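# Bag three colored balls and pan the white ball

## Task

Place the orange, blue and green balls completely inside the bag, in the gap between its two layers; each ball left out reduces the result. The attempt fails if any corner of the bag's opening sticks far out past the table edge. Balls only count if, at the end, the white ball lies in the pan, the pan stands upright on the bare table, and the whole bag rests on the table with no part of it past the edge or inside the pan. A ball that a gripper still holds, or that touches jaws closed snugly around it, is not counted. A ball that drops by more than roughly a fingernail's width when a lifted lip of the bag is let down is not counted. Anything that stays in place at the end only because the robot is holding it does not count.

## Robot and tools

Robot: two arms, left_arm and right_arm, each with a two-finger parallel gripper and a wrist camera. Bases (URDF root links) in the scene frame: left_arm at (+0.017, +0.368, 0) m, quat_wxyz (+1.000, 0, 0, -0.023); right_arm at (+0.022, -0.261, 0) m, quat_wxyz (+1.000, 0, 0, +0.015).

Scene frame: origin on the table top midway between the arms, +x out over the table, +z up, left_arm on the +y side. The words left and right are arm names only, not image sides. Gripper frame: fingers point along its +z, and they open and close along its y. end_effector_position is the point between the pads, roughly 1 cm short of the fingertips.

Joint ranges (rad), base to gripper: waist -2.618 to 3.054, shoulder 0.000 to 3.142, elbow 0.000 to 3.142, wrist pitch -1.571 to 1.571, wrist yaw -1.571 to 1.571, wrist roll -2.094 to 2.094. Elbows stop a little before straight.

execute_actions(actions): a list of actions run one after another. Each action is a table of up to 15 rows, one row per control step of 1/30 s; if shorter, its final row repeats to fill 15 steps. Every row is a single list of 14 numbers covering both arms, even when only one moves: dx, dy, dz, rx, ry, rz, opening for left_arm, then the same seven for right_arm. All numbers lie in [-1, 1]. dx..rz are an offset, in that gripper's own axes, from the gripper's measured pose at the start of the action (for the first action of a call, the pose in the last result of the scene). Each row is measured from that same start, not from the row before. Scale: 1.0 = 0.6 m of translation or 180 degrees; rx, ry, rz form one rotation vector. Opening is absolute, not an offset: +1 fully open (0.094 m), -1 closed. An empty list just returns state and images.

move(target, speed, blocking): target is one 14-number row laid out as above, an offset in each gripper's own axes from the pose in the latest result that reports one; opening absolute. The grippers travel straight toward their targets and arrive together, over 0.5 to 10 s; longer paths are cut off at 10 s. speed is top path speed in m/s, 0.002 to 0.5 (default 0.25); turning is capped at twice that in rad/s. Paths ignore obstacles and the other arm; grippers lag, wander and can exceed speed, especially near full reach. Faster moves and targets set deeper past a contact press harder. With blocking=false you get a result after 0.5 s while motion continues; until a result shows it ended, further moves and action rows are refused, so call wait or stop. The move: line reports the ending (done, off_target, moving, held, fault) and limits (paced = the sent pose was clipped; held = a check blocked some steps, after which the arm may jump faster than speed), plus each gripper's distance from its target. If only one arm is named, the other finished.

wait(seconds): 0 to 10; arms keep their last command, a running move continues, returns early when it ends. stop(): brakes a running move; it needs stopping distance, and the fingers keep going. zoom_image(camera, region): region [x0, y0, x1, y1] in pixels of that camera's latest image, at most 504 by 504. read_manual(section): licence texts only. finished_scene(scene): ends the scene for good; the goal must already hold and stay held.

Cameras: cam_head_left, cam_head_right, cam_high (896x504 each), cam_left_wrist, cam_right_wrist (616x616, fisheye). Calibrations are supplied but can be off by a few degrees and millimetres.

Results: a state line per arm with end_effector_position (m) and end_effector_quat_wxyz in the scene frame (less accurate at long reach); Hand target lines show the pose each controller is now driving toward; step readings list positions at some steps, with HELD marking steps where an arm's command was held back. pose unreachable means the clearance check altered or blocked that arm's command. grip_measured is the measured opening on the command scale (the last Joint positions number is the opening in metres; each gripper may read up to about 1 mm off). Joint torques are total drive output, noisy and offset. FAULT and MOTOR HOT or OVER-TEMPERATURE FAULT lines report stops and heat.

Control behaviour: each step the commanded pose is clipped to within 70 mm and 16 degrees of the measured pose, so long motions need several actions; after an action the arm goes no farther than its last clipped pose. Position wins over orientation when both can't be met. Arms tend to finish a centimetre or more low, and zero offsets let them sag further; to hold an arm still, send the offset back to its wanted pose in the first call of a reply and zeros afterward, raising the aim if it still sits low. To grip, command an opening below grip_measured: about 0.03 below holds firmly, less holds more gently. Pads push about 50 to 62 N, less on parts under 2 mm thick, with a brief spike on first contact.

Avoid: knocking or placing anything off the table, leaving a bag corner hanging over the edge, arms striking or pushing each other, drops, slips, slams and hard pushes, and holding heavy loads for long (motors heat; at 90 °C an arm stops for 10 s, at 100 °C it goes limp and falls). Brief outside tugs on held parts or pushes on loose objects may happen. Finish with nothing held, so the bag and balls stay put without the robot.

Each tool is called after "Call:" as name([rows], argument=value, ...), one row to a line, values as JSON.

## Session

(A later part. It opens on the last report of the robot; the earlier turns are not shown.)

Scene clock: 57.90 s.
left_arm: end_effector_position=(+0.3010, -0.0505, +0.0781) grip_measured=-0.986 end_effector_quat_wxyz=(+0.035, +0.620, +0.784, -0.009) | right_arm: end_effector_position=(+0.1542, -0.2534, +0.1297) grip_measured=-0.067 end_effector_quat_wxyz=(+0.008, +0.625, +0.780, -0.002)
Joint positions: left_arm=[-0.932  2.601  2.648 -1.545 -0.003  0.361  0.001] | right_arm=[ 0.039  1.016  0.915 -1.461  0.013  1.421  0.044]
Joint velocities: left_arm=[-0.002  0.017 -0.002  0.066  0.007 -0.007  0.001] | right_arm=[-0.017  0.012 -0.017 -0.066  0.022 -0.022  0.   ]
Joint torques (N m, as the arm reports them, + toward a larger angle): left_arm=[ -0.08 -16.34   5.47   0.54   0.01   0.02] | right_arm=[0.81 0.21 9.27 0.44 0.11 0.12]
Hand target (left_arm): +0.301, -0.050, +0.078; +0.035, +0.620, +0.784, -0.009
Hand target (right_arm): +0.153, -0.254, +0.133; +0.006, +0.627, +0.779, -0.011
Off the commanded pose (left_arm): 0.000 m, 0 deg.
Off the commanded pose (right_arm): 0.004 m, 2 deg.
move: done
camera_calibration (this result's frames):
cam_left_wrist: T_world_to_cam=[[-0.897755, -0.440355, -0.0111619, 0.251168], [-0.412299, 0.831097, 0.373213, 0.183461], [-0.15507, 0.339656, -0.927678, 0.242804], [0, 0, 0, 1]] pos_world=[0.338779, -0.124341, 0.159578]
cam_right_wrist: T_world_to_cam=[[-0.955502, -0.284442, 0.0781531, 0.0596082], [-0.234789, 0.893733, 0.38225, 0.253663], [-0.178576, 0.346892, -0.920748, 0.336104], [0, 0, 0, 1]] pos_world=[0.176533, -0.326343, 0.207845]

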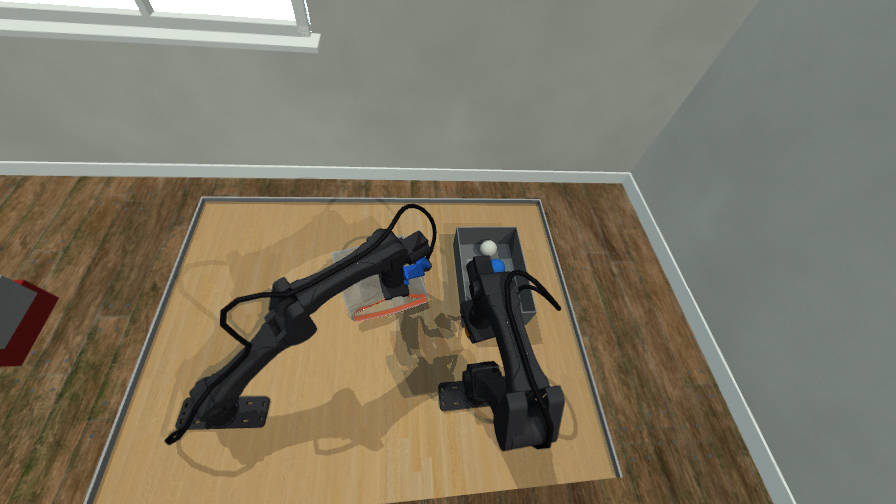

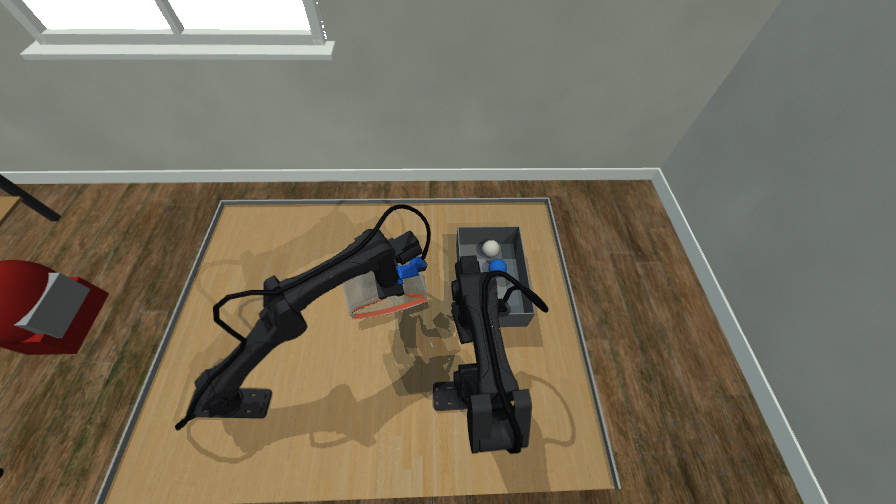

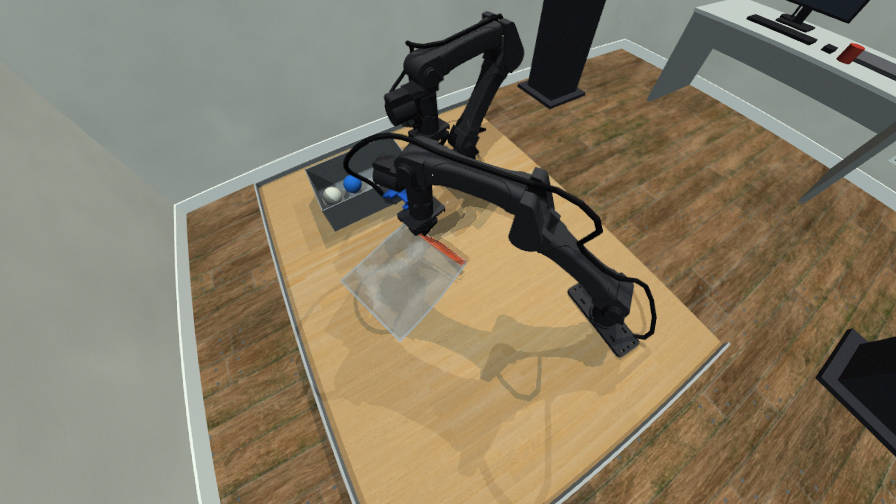

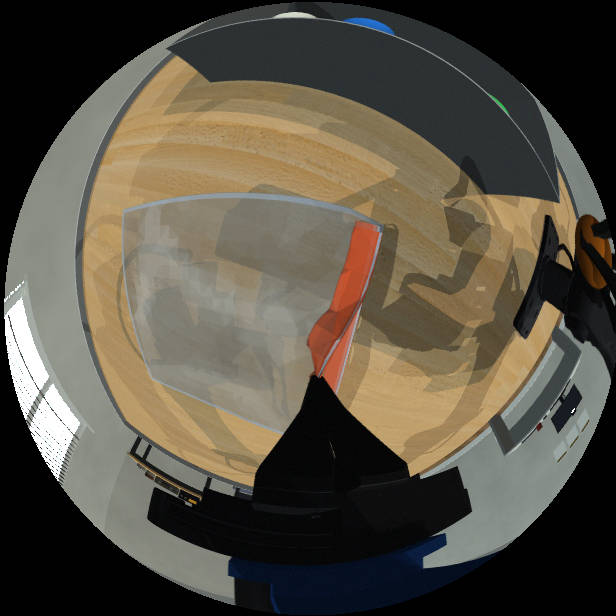

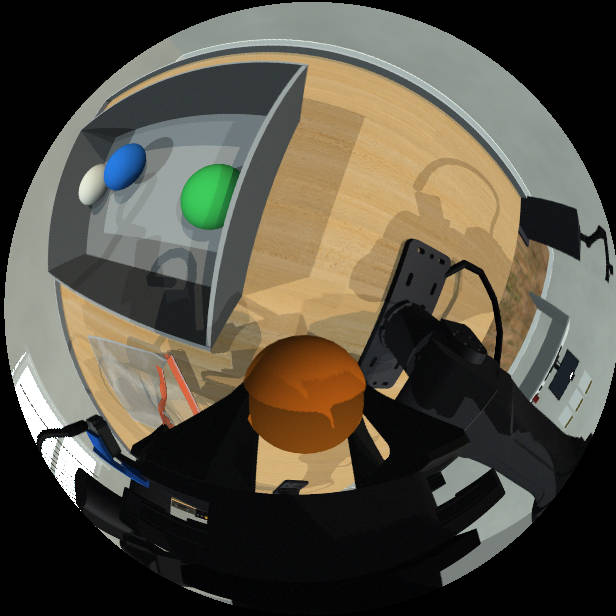

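Call:
move(target=[0,0,0,0,0,0,-1,0.245,0.13,0.05,0,0,-0.1,-0.13], speed=0.15)

Call:
move(target=[0,0,0,0,0,0,-1,0,0,0,-0.24,0,0,-0.13], speed=0.15)

Scene clock: 59.80 s.
left_arm: end_effector_position=(+0.3010, -0.0505, +0.0781) grip_measured=-0.986 end_effector_quat_wxyz=(+0.035, +0.620, +0.784, -0.009) | right_arm: end_effector_position=(+0.1718, -0.1555, +0.1098) grip_measured=-0.067 end_effector_quat_wxyz=(-0.006, +0.529, +0.848, -0.004)
Joint positions: left_arm=[-0.932  2.601  2.648 -1.545 -0.003  0.361  0.001] | right_arm=[ 0.571  1.243  0.962 -1.302 -0.007  1.717  0.044]
Joint velocities: left_arm=[-0.017 -0.002 -0.007  0.007  0.007  0.007 -0.001] | right_arm=[ 0.012  0.012 -0.007 -0.007  0.037  0.007  0.   ]
Joint torques (N m, as the arm reports them, + toward a larger angle): left_arm=[  0.06 -16.36   5.38   0.55  -0.01   0.01] | right_arm=[-0.63 -3.57  7.08  0.46  0.05 -0.01]
Hand target (left_arm): +0.301, -0.050, +0.078; +0.035, +0.620, +0.784, -0.009
Hand target (right_arm): +0.170, -0.159, +0.111; -0.005, +0.532, +0.847, -0.008
Off the commanded pose (left_arm): 0.000 m, 0 deg.
Off the commanded pose (right_arm): 0.069 m, 5 deg.
move: held (right_arm); limits=held; held on 18 of 42 steps (right_arm), including the last (right_arm)
pose unreachable (right arm): on one or more control steps of this call, first in action 0 (counted from 0), this arm could not follow its commanded pose, so it was not sent that pose on those steps. On the call's last step it was still not sent that pose. It may still have moved: this result reports where it is.
cause: the commanded pose would bring a part of the arm too close to another arm (this arm's wrist (the part past joint 4) and the other arm's wrist (the part past joint 4)).
camera_calibration (this result's frames):
cam_left_wrist: T_world_to_cam=[[-0.897755, -0.440355, -0.0111619, 0.251168], [-0.412299, 0.831097, 0.373213, 0.183461], [-0.15507, 0.339656, -0.927678, 0.242804], [0, 0, 0, 1]] pos_world=[0.338779, -0.124341, 0.159578]
cam_right_wrist: T_world_to_cam=[[-0.86025, -0.500445, 0.0975976, 0.0537675], [-0.426249, 0.810901, 0.400939, 0.195881], [-0.27979, 0.303307, -0.910891, 0.29648], [0, 0, 0, 1]] pos_world=[0.212699, -0.221856, 0.186277]

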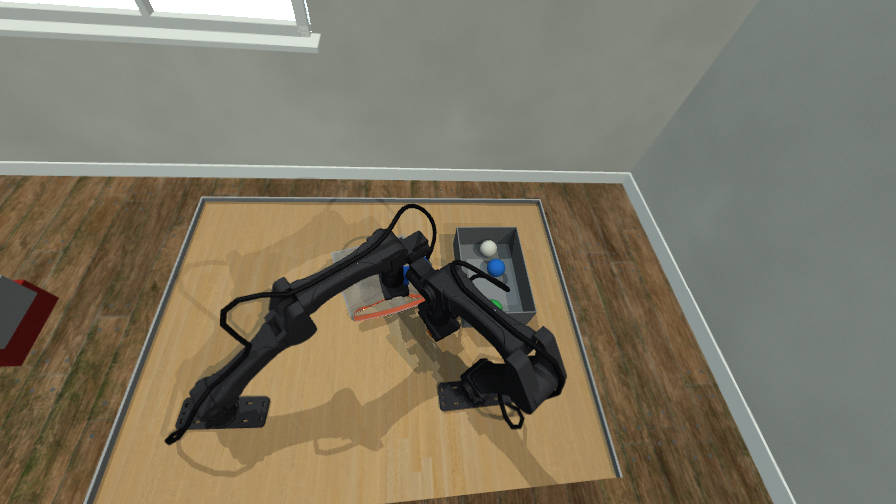

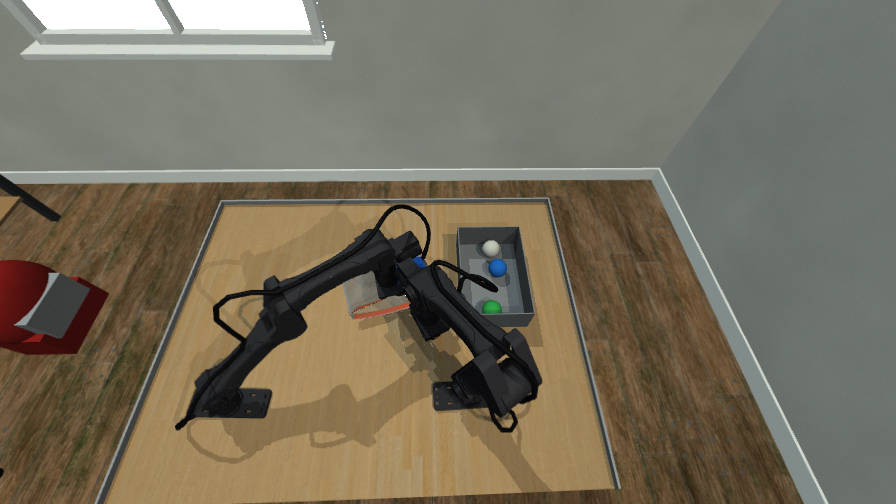

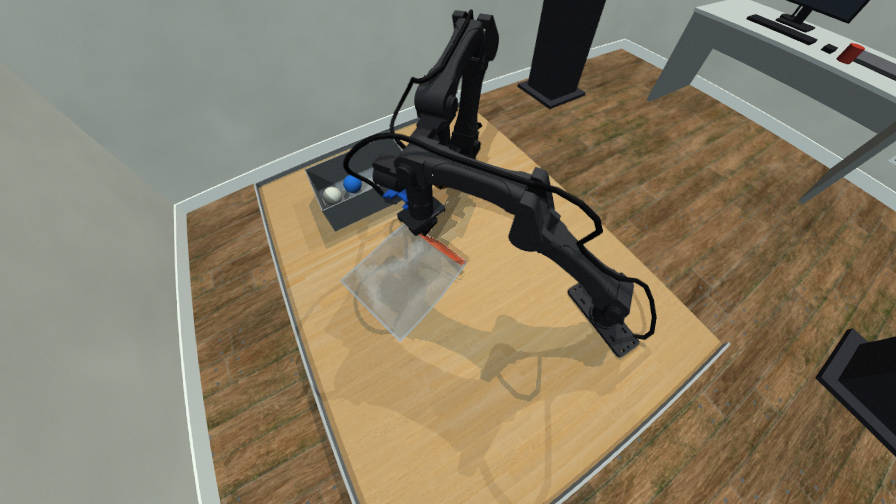

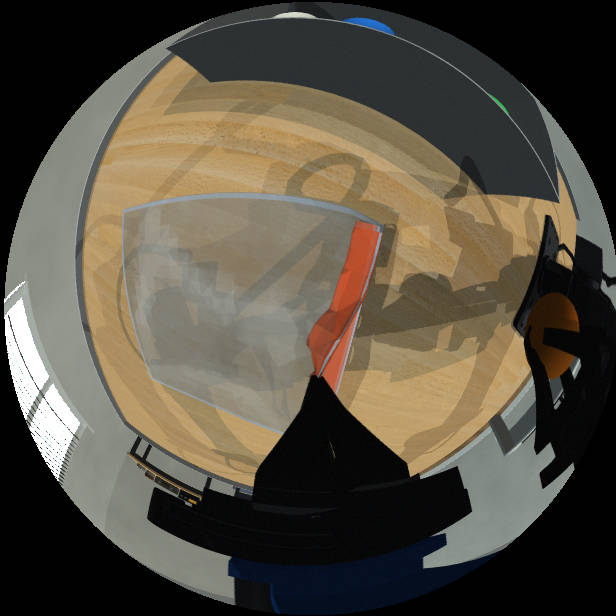

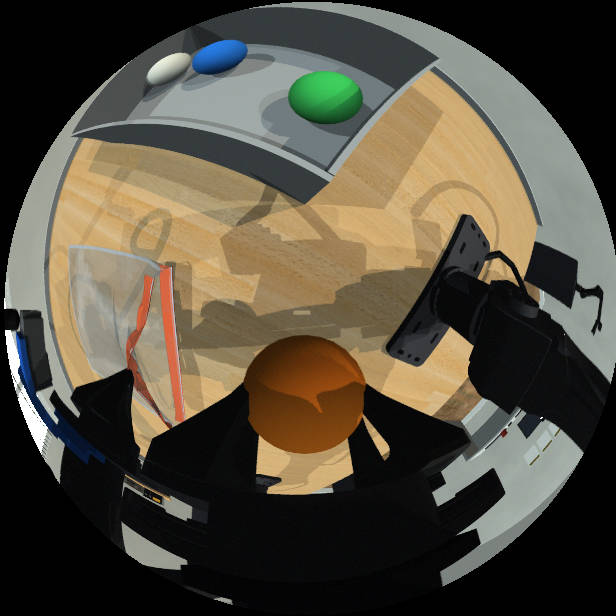

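Scene clock: 62.83 s.
left_arm: end_effector_position=(+0.3010, -0.0505, +0.0781) grip_measured=-0.986 end_effector_quat_wxyz=(+0.035, +0.620, +0.784, -0.009) | right_arm: end_effector_position=(+0.1706, -0.1549, +0.1110) grip_measured=-0.067 end_effector_quat_wxyz=(+0.176, +0.498, +0.793, +0.305)
Joint positions: left_arm=[-0.932  2.601  2.648 -1.545 -0.003  0.361  0.001] | right_arm=[ 0.806  0.439  0.473 -0.915  0.229  1.875  0.044]
Joint velocities: left_arm=[-0.007  0.002 -0.002  0.037 -0.037 -0.007 -0.001] | right_arm=[ 0.027  0.002  0.002  0.037  0.037 -0.037  0.001]
Joint torques (N m, as the arm reports them, + toward a larger angle): left_arm=[  0.   -16.35   5.41   0.55  -0.02   0.02] | right_arm=[ 0.77 -0.14  7.04  1.66  0.22  0.05]
Hand target (left_arm): +0.301, -0.050, +0.078; +0.035, +0.620, +0.784, -0.009
Hand target (right_arm): +0.171, -0.156, +0.111; +0.182, +0.498, +0.788, +0.313
Off the commanded pose (left_arm): 0.000 m, 0 deg.
Off the commanded pose (right_arm): 0.002 m, 2 deg.
move: done
camera_calibration (this result's frames):
cam_left_wrist: T_world_to_cam=[[-0.897755, -0.440355, -0.0111619, 0.251168], [-0.412299, 0.831097, 0.373213, 0.183461], [-0.15507, 0.339656, -0.927678, 0.242804], [0, 0, 0, 1]] pos_world=[0.338779, -0.124341, 0.159578]
cam_right_wrist: T_world_to_cam=[[-0.694979, -0.406203, -0.593299, 0.115997], [-0.658572, 0.690787, 0.29849, 0.22683], [0.288595, 0.598175, -0.747596, 0.22764], [0, 0, 0, 1]] pos_world=[0.164303, -0.245741, 0.171297]

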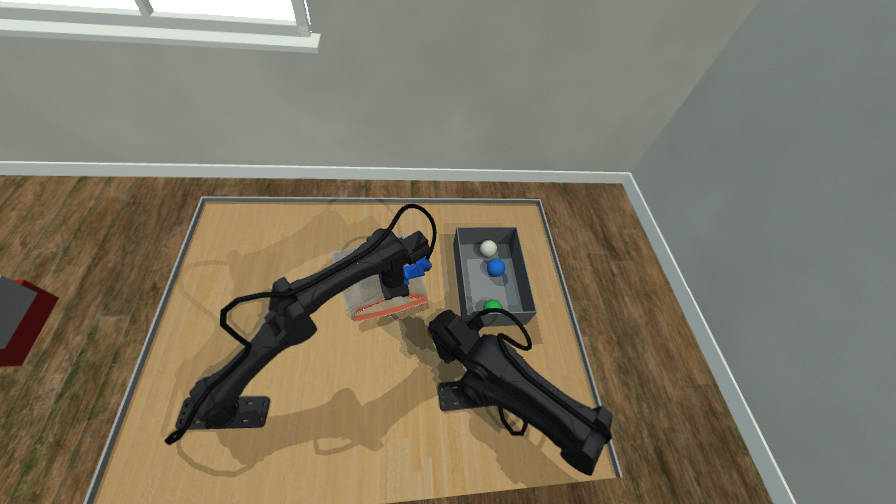

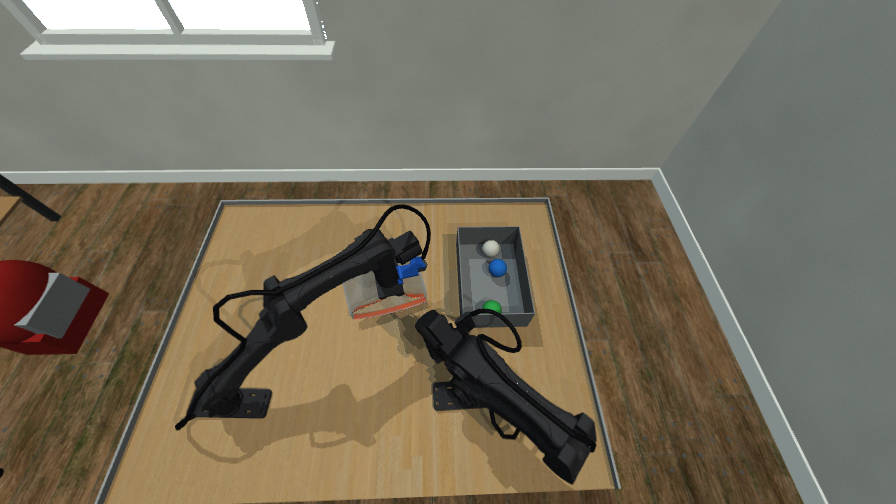

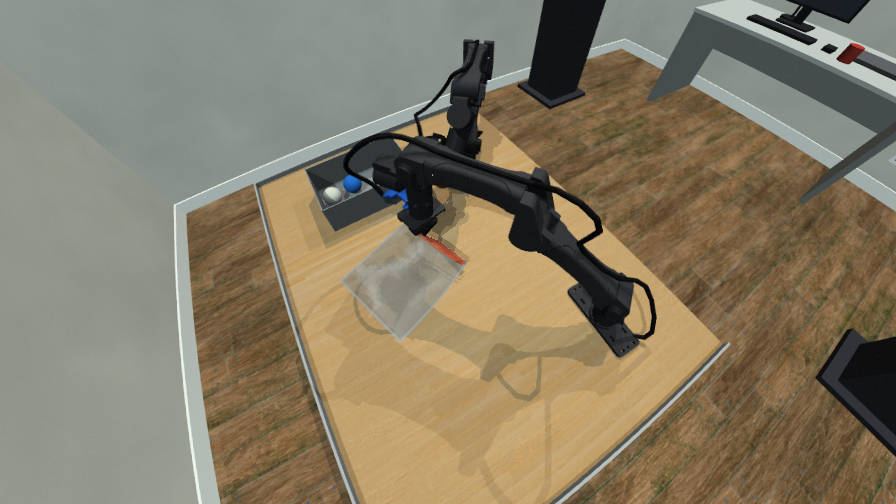

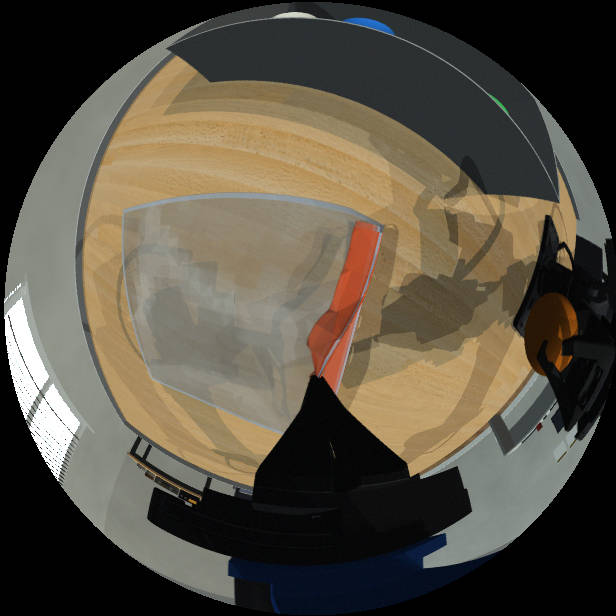

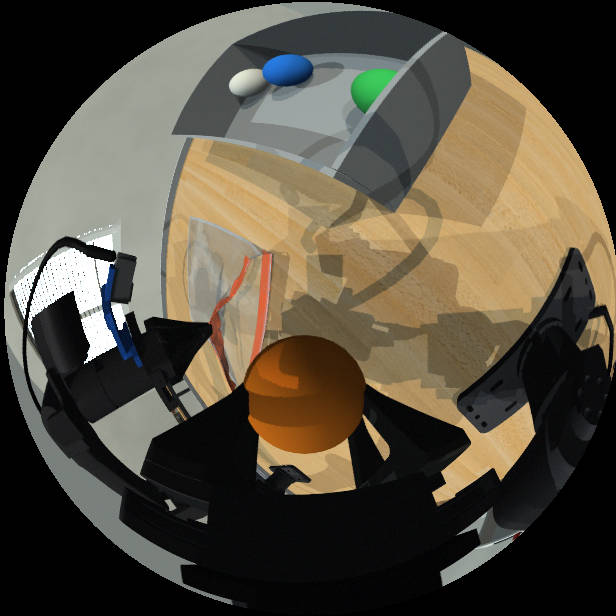

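Call:
move(target=[0,0,0,0,0,0,-1,0.07,0.048,0.18,0,0,0,-0.13], speed=0.08)

Call:
zoom_image(camera="cam_head_left", region=[320, 250, 500, 380])

Scene clock: 65.57 s.
left_arm: end_effector_position=(+0.3010, -0.0505, +0.0781) grip_measured=-0.986 end_effector_quat_wxyz=(+0.035, +0.620, +0.784, -0.009) | right_arm: end_effector_position=(+0.2349, -0.0716, +0.0531) grip_measured=-0.067 end_effector_quat_wxyz=(+0.174, +0.496, +0.791, +0.314)
Joint positions: left_arm=[-0.932  2.601  2.648 -1.545 -0.003  0.361  0.001] | right_arm=[ 0.844  1.106  0.392 -0.157  0.245  1.907  0.044]
Joint velocities: left_arm=[ 0.007 -0.002  0.012 -0.022 -0.022 -0.037 -0.   ] | right_arm=[-0.002  0.012 -0.002  0.051 -0.037 -0.037 -0.   ]
Joint torques (N m, as the arm reports them, + toward a larger angle): left_arm=[  0.   -16.4    5.33   0.55  -0.02  -0.01] | right_arm=[ 0.69 -0.68  7.81  1.66  0.24  0.06]
Hand target (left_arm): +0.301, -0.050, +0.078; +0.035, +0.620, +0.784, -0.009
Hand target (right_arm): +0.234, -0.072, +0.049; +0.176, +0.498, +0.792, +0.306
Off the commanded pose (left_arm): 0.000 m, 0 deg.
Off the commanded pose (right_arm): 0.005 m, 1 deg.
move: done
camera_calibration (this result's frames):
cam_left_wrist: T_world_to_cam=[[-0.897755, -0.440355, -0.0111619, 0.251168], [-0.412299, 0.831097, 0.373213, 0.183461], [-0.15507, 0.339656, -0.927678, 0.242804], [0, 0, 0, 1]] pos_world=[0.338779, -0.124341, 0.159578]
cam_right_wrist: T_world_to_cam=[[-0.689757, -0.399346, -0.603952, 0.160037], [-0.663581, 0.682361, 0.306666, 0.228997], [0.289648, 0.612296, -0.735661, 0.116106], [0, 0, 0, 1]] pos_world=[0.228715, -0.16344, 0.111844]

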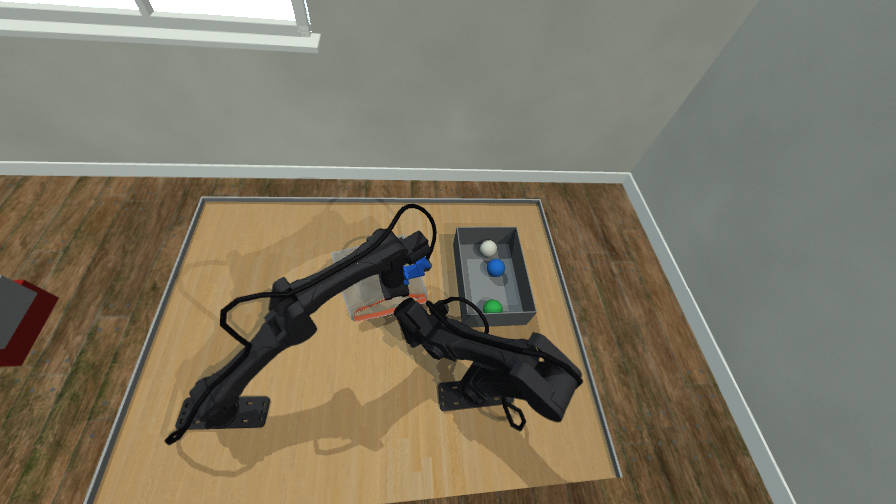

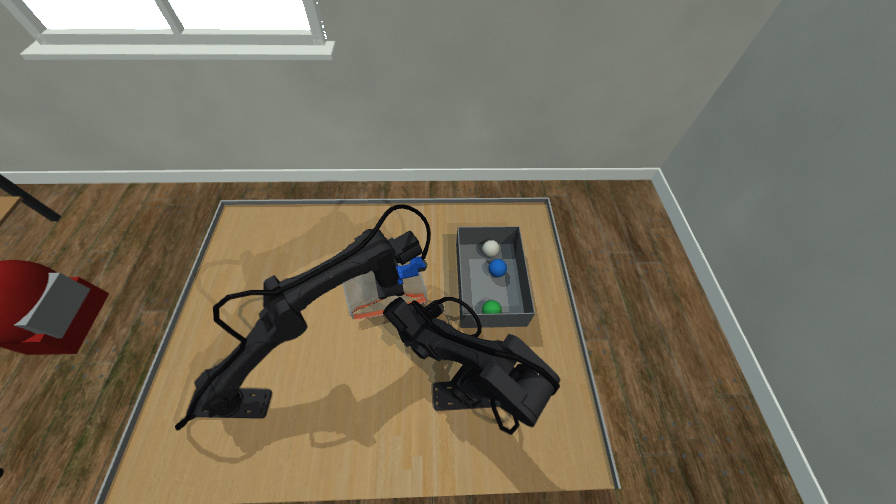

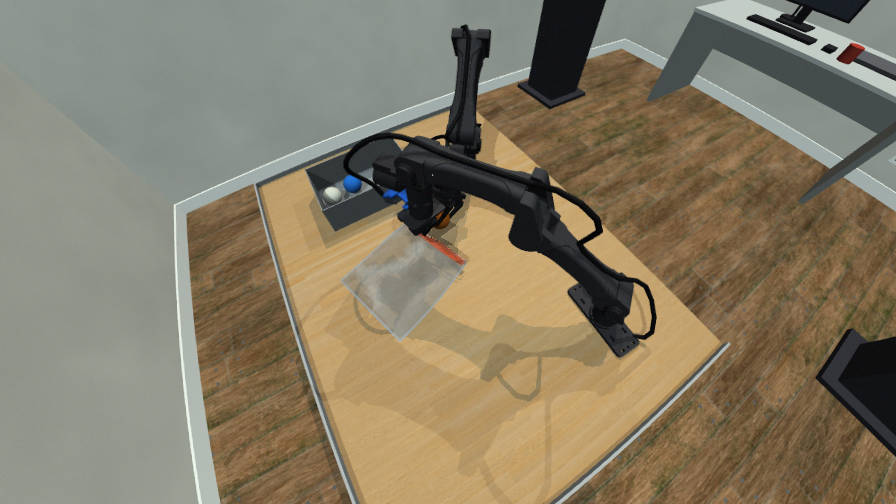

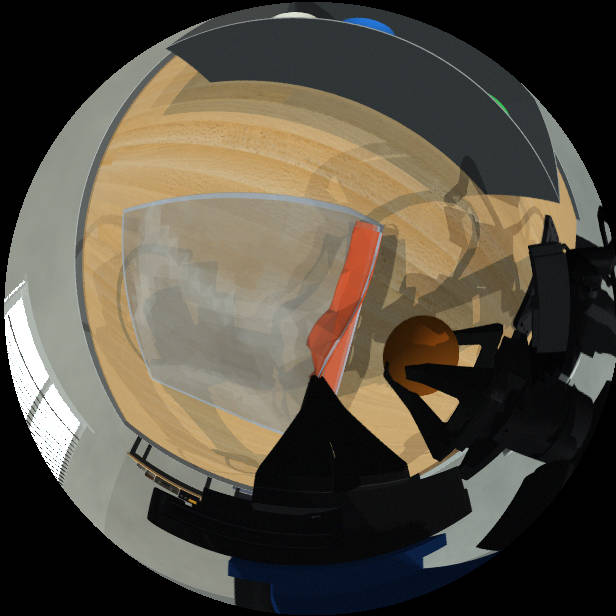

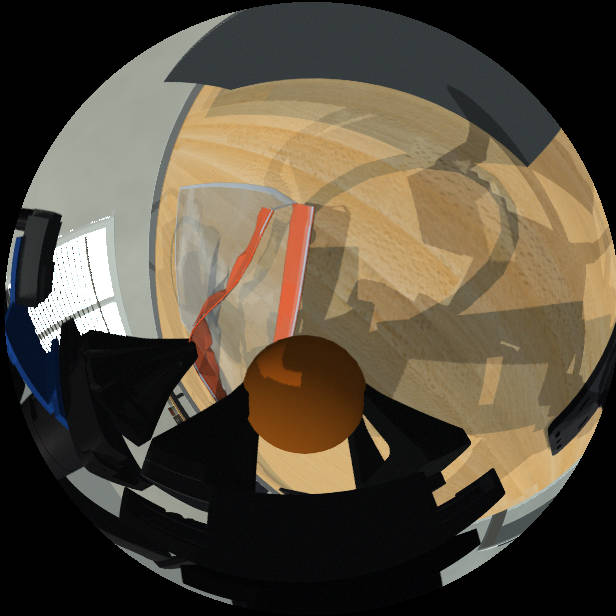

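Region (320, 250, 500, 380) of cam_head_left's 896x504 image, scaled by 2.800, with more detail than that image has.

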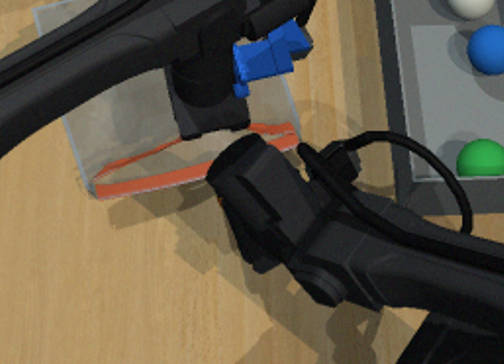

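Call:
move(target=[0,0,0,0,0,0,-1,0.01,0.066,0.075,0,0,0,-0.13], speed=0.04)

Call:
zoom_image(camera="cam_high", region=[340, 170, 500, 320])

Scene clock: 68.60 s.
left_arm: end_effector_position=(+0.3010, -0.0505, +0.0781) grip_measured=-0.986 end_effector_quat_wxyz=(+0.035, +0.620, +0.784, -0.009) | right_arm: end_effector_position=(+0.2774, -0.0415, +0.0447) grip_measured=-0.067 end_effector_quat_wxyz=(+0.170, +0.500, +0.789, +0.314)
Joint positions: left_arm=[-0.932  2.601  2.648 -1.545 -0.003  0.361  0.001] | right_arm=[ 0.781  1.387  0.524 -0.001  0.2    1.867  0.044]
Joint velocities: left_arm=[-0.012 -0.002 -0.017  0.037  0.051  0.007  0.   ] | right_arm=[ 0.022 -0.017  0.002 -0.007 -0.081 -0.007  0.001]
Joint torques (N m, as the arm reports them, + toward a larger angle): left_arm=[ -0.13 -16.46   5.35   0.53  -0.02  -0.01] | right_arm=[ 0.05 -4.54  7.26  1.62  0.1   0.01]
Hand target (left_arm): +0.301, -0.050, +0.078; +0.035, +0.620, +0.784, -0.009
Hand target (right_arm): +0.277, -0.042, +0.044; +0.170, +0.500, +0.790, +0.312
Off the commanded pose (left_arm): 0.000 m, 0 deg.
Off the commanded pose (right_arm): 0.008 m, 1 deg.
move: held (right_arm); limits=held; held on 6 of 52 steps (right_arm), including the last (right_arm)
pose unreachable (right arm): on one or more control steps of this call, first in action 0 (counted from 0), this arm could not follow its commanded pose, so it was not sent that pose on those steps. On the call's last step it was still not sent that pose. It may still have moved: this result reports where it is.
cause: the commanded pose would bring a part of the arm too close to another arm (this arm's wrist (the part past joint 4) and the other arm's wrist (the part past joint 5)).
camera_calibration (this result's frames):
cam_left_wrist: T_world_to_cam=[[-0.897755, -0.440355, -0.0111619, 0.251168], [-0.412299, 0.831097, 0.373213, 0.183461], [-0.15507, 0.339656, -0.927678, 0.242804], [0, 0, 0, 1]] pos_world=[0.338779, -0.124341, 0.159578]
cam_right_wrist: T_world_to_cam=[[-0.696302, -0.392344, -0.601024, 0.198215], [-0.657813, 0.683826, 0.315697, 0.237335], [0.287134, 0.615182, -0.734238, 0.0799113], [0, 0, 0, 1]] pos_world=[0.271194, -0.133687, 0.10288]

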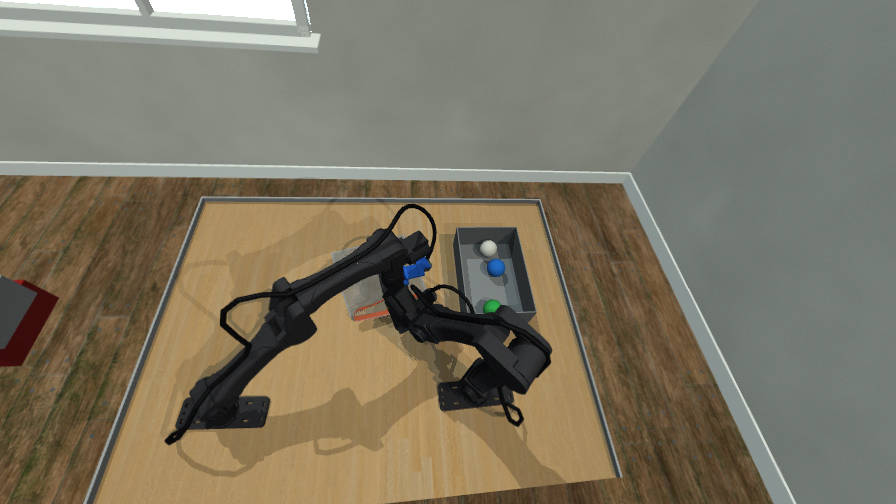

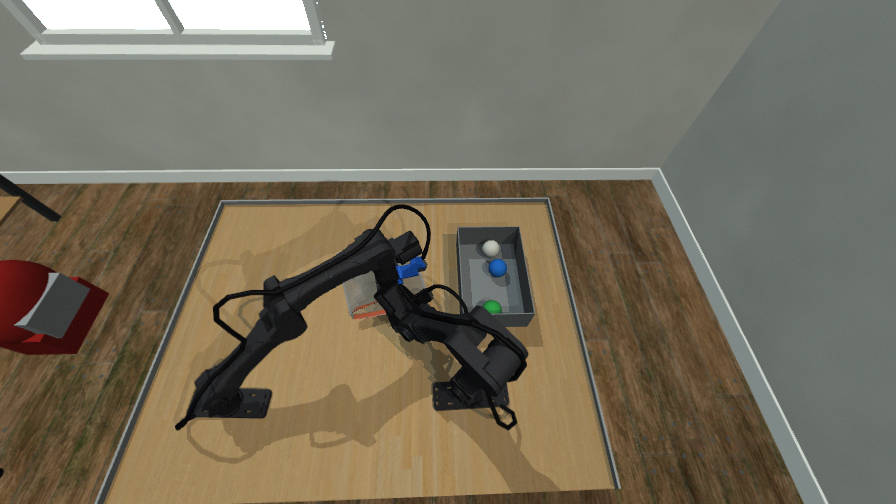

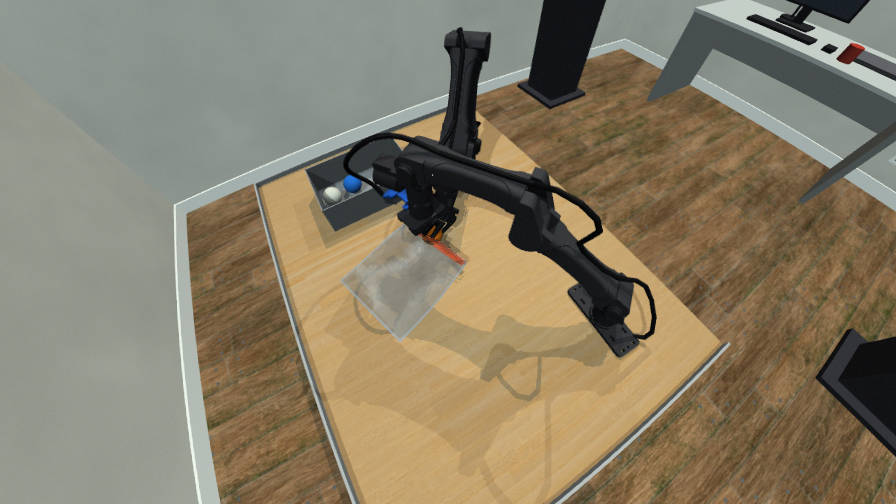

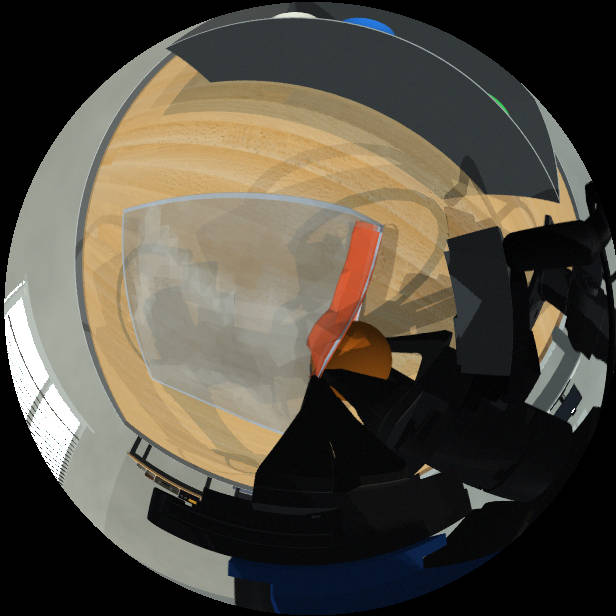

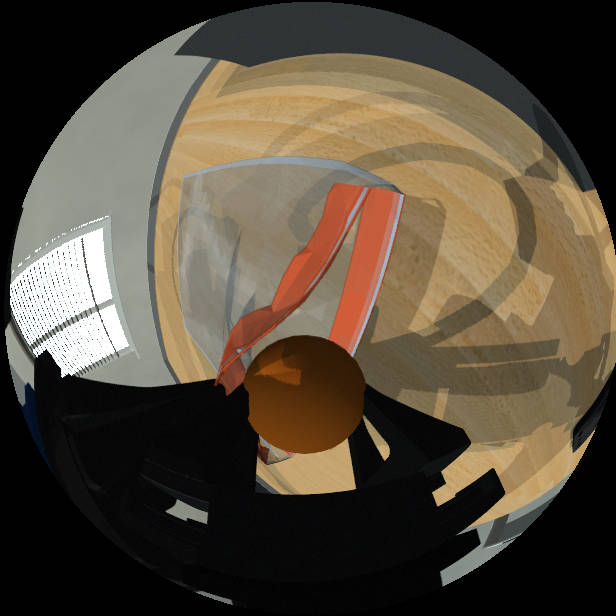

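Region (340, 170, 500, 320) of cam_high's 896x504 image, scaled by 3.150, with more detail than that image has; it fills the top 472 rows of this view, and the rest is white.

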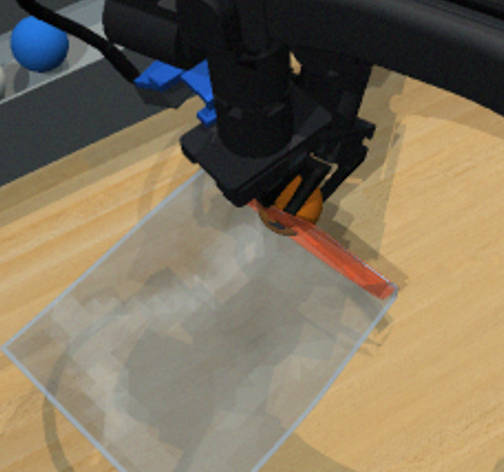

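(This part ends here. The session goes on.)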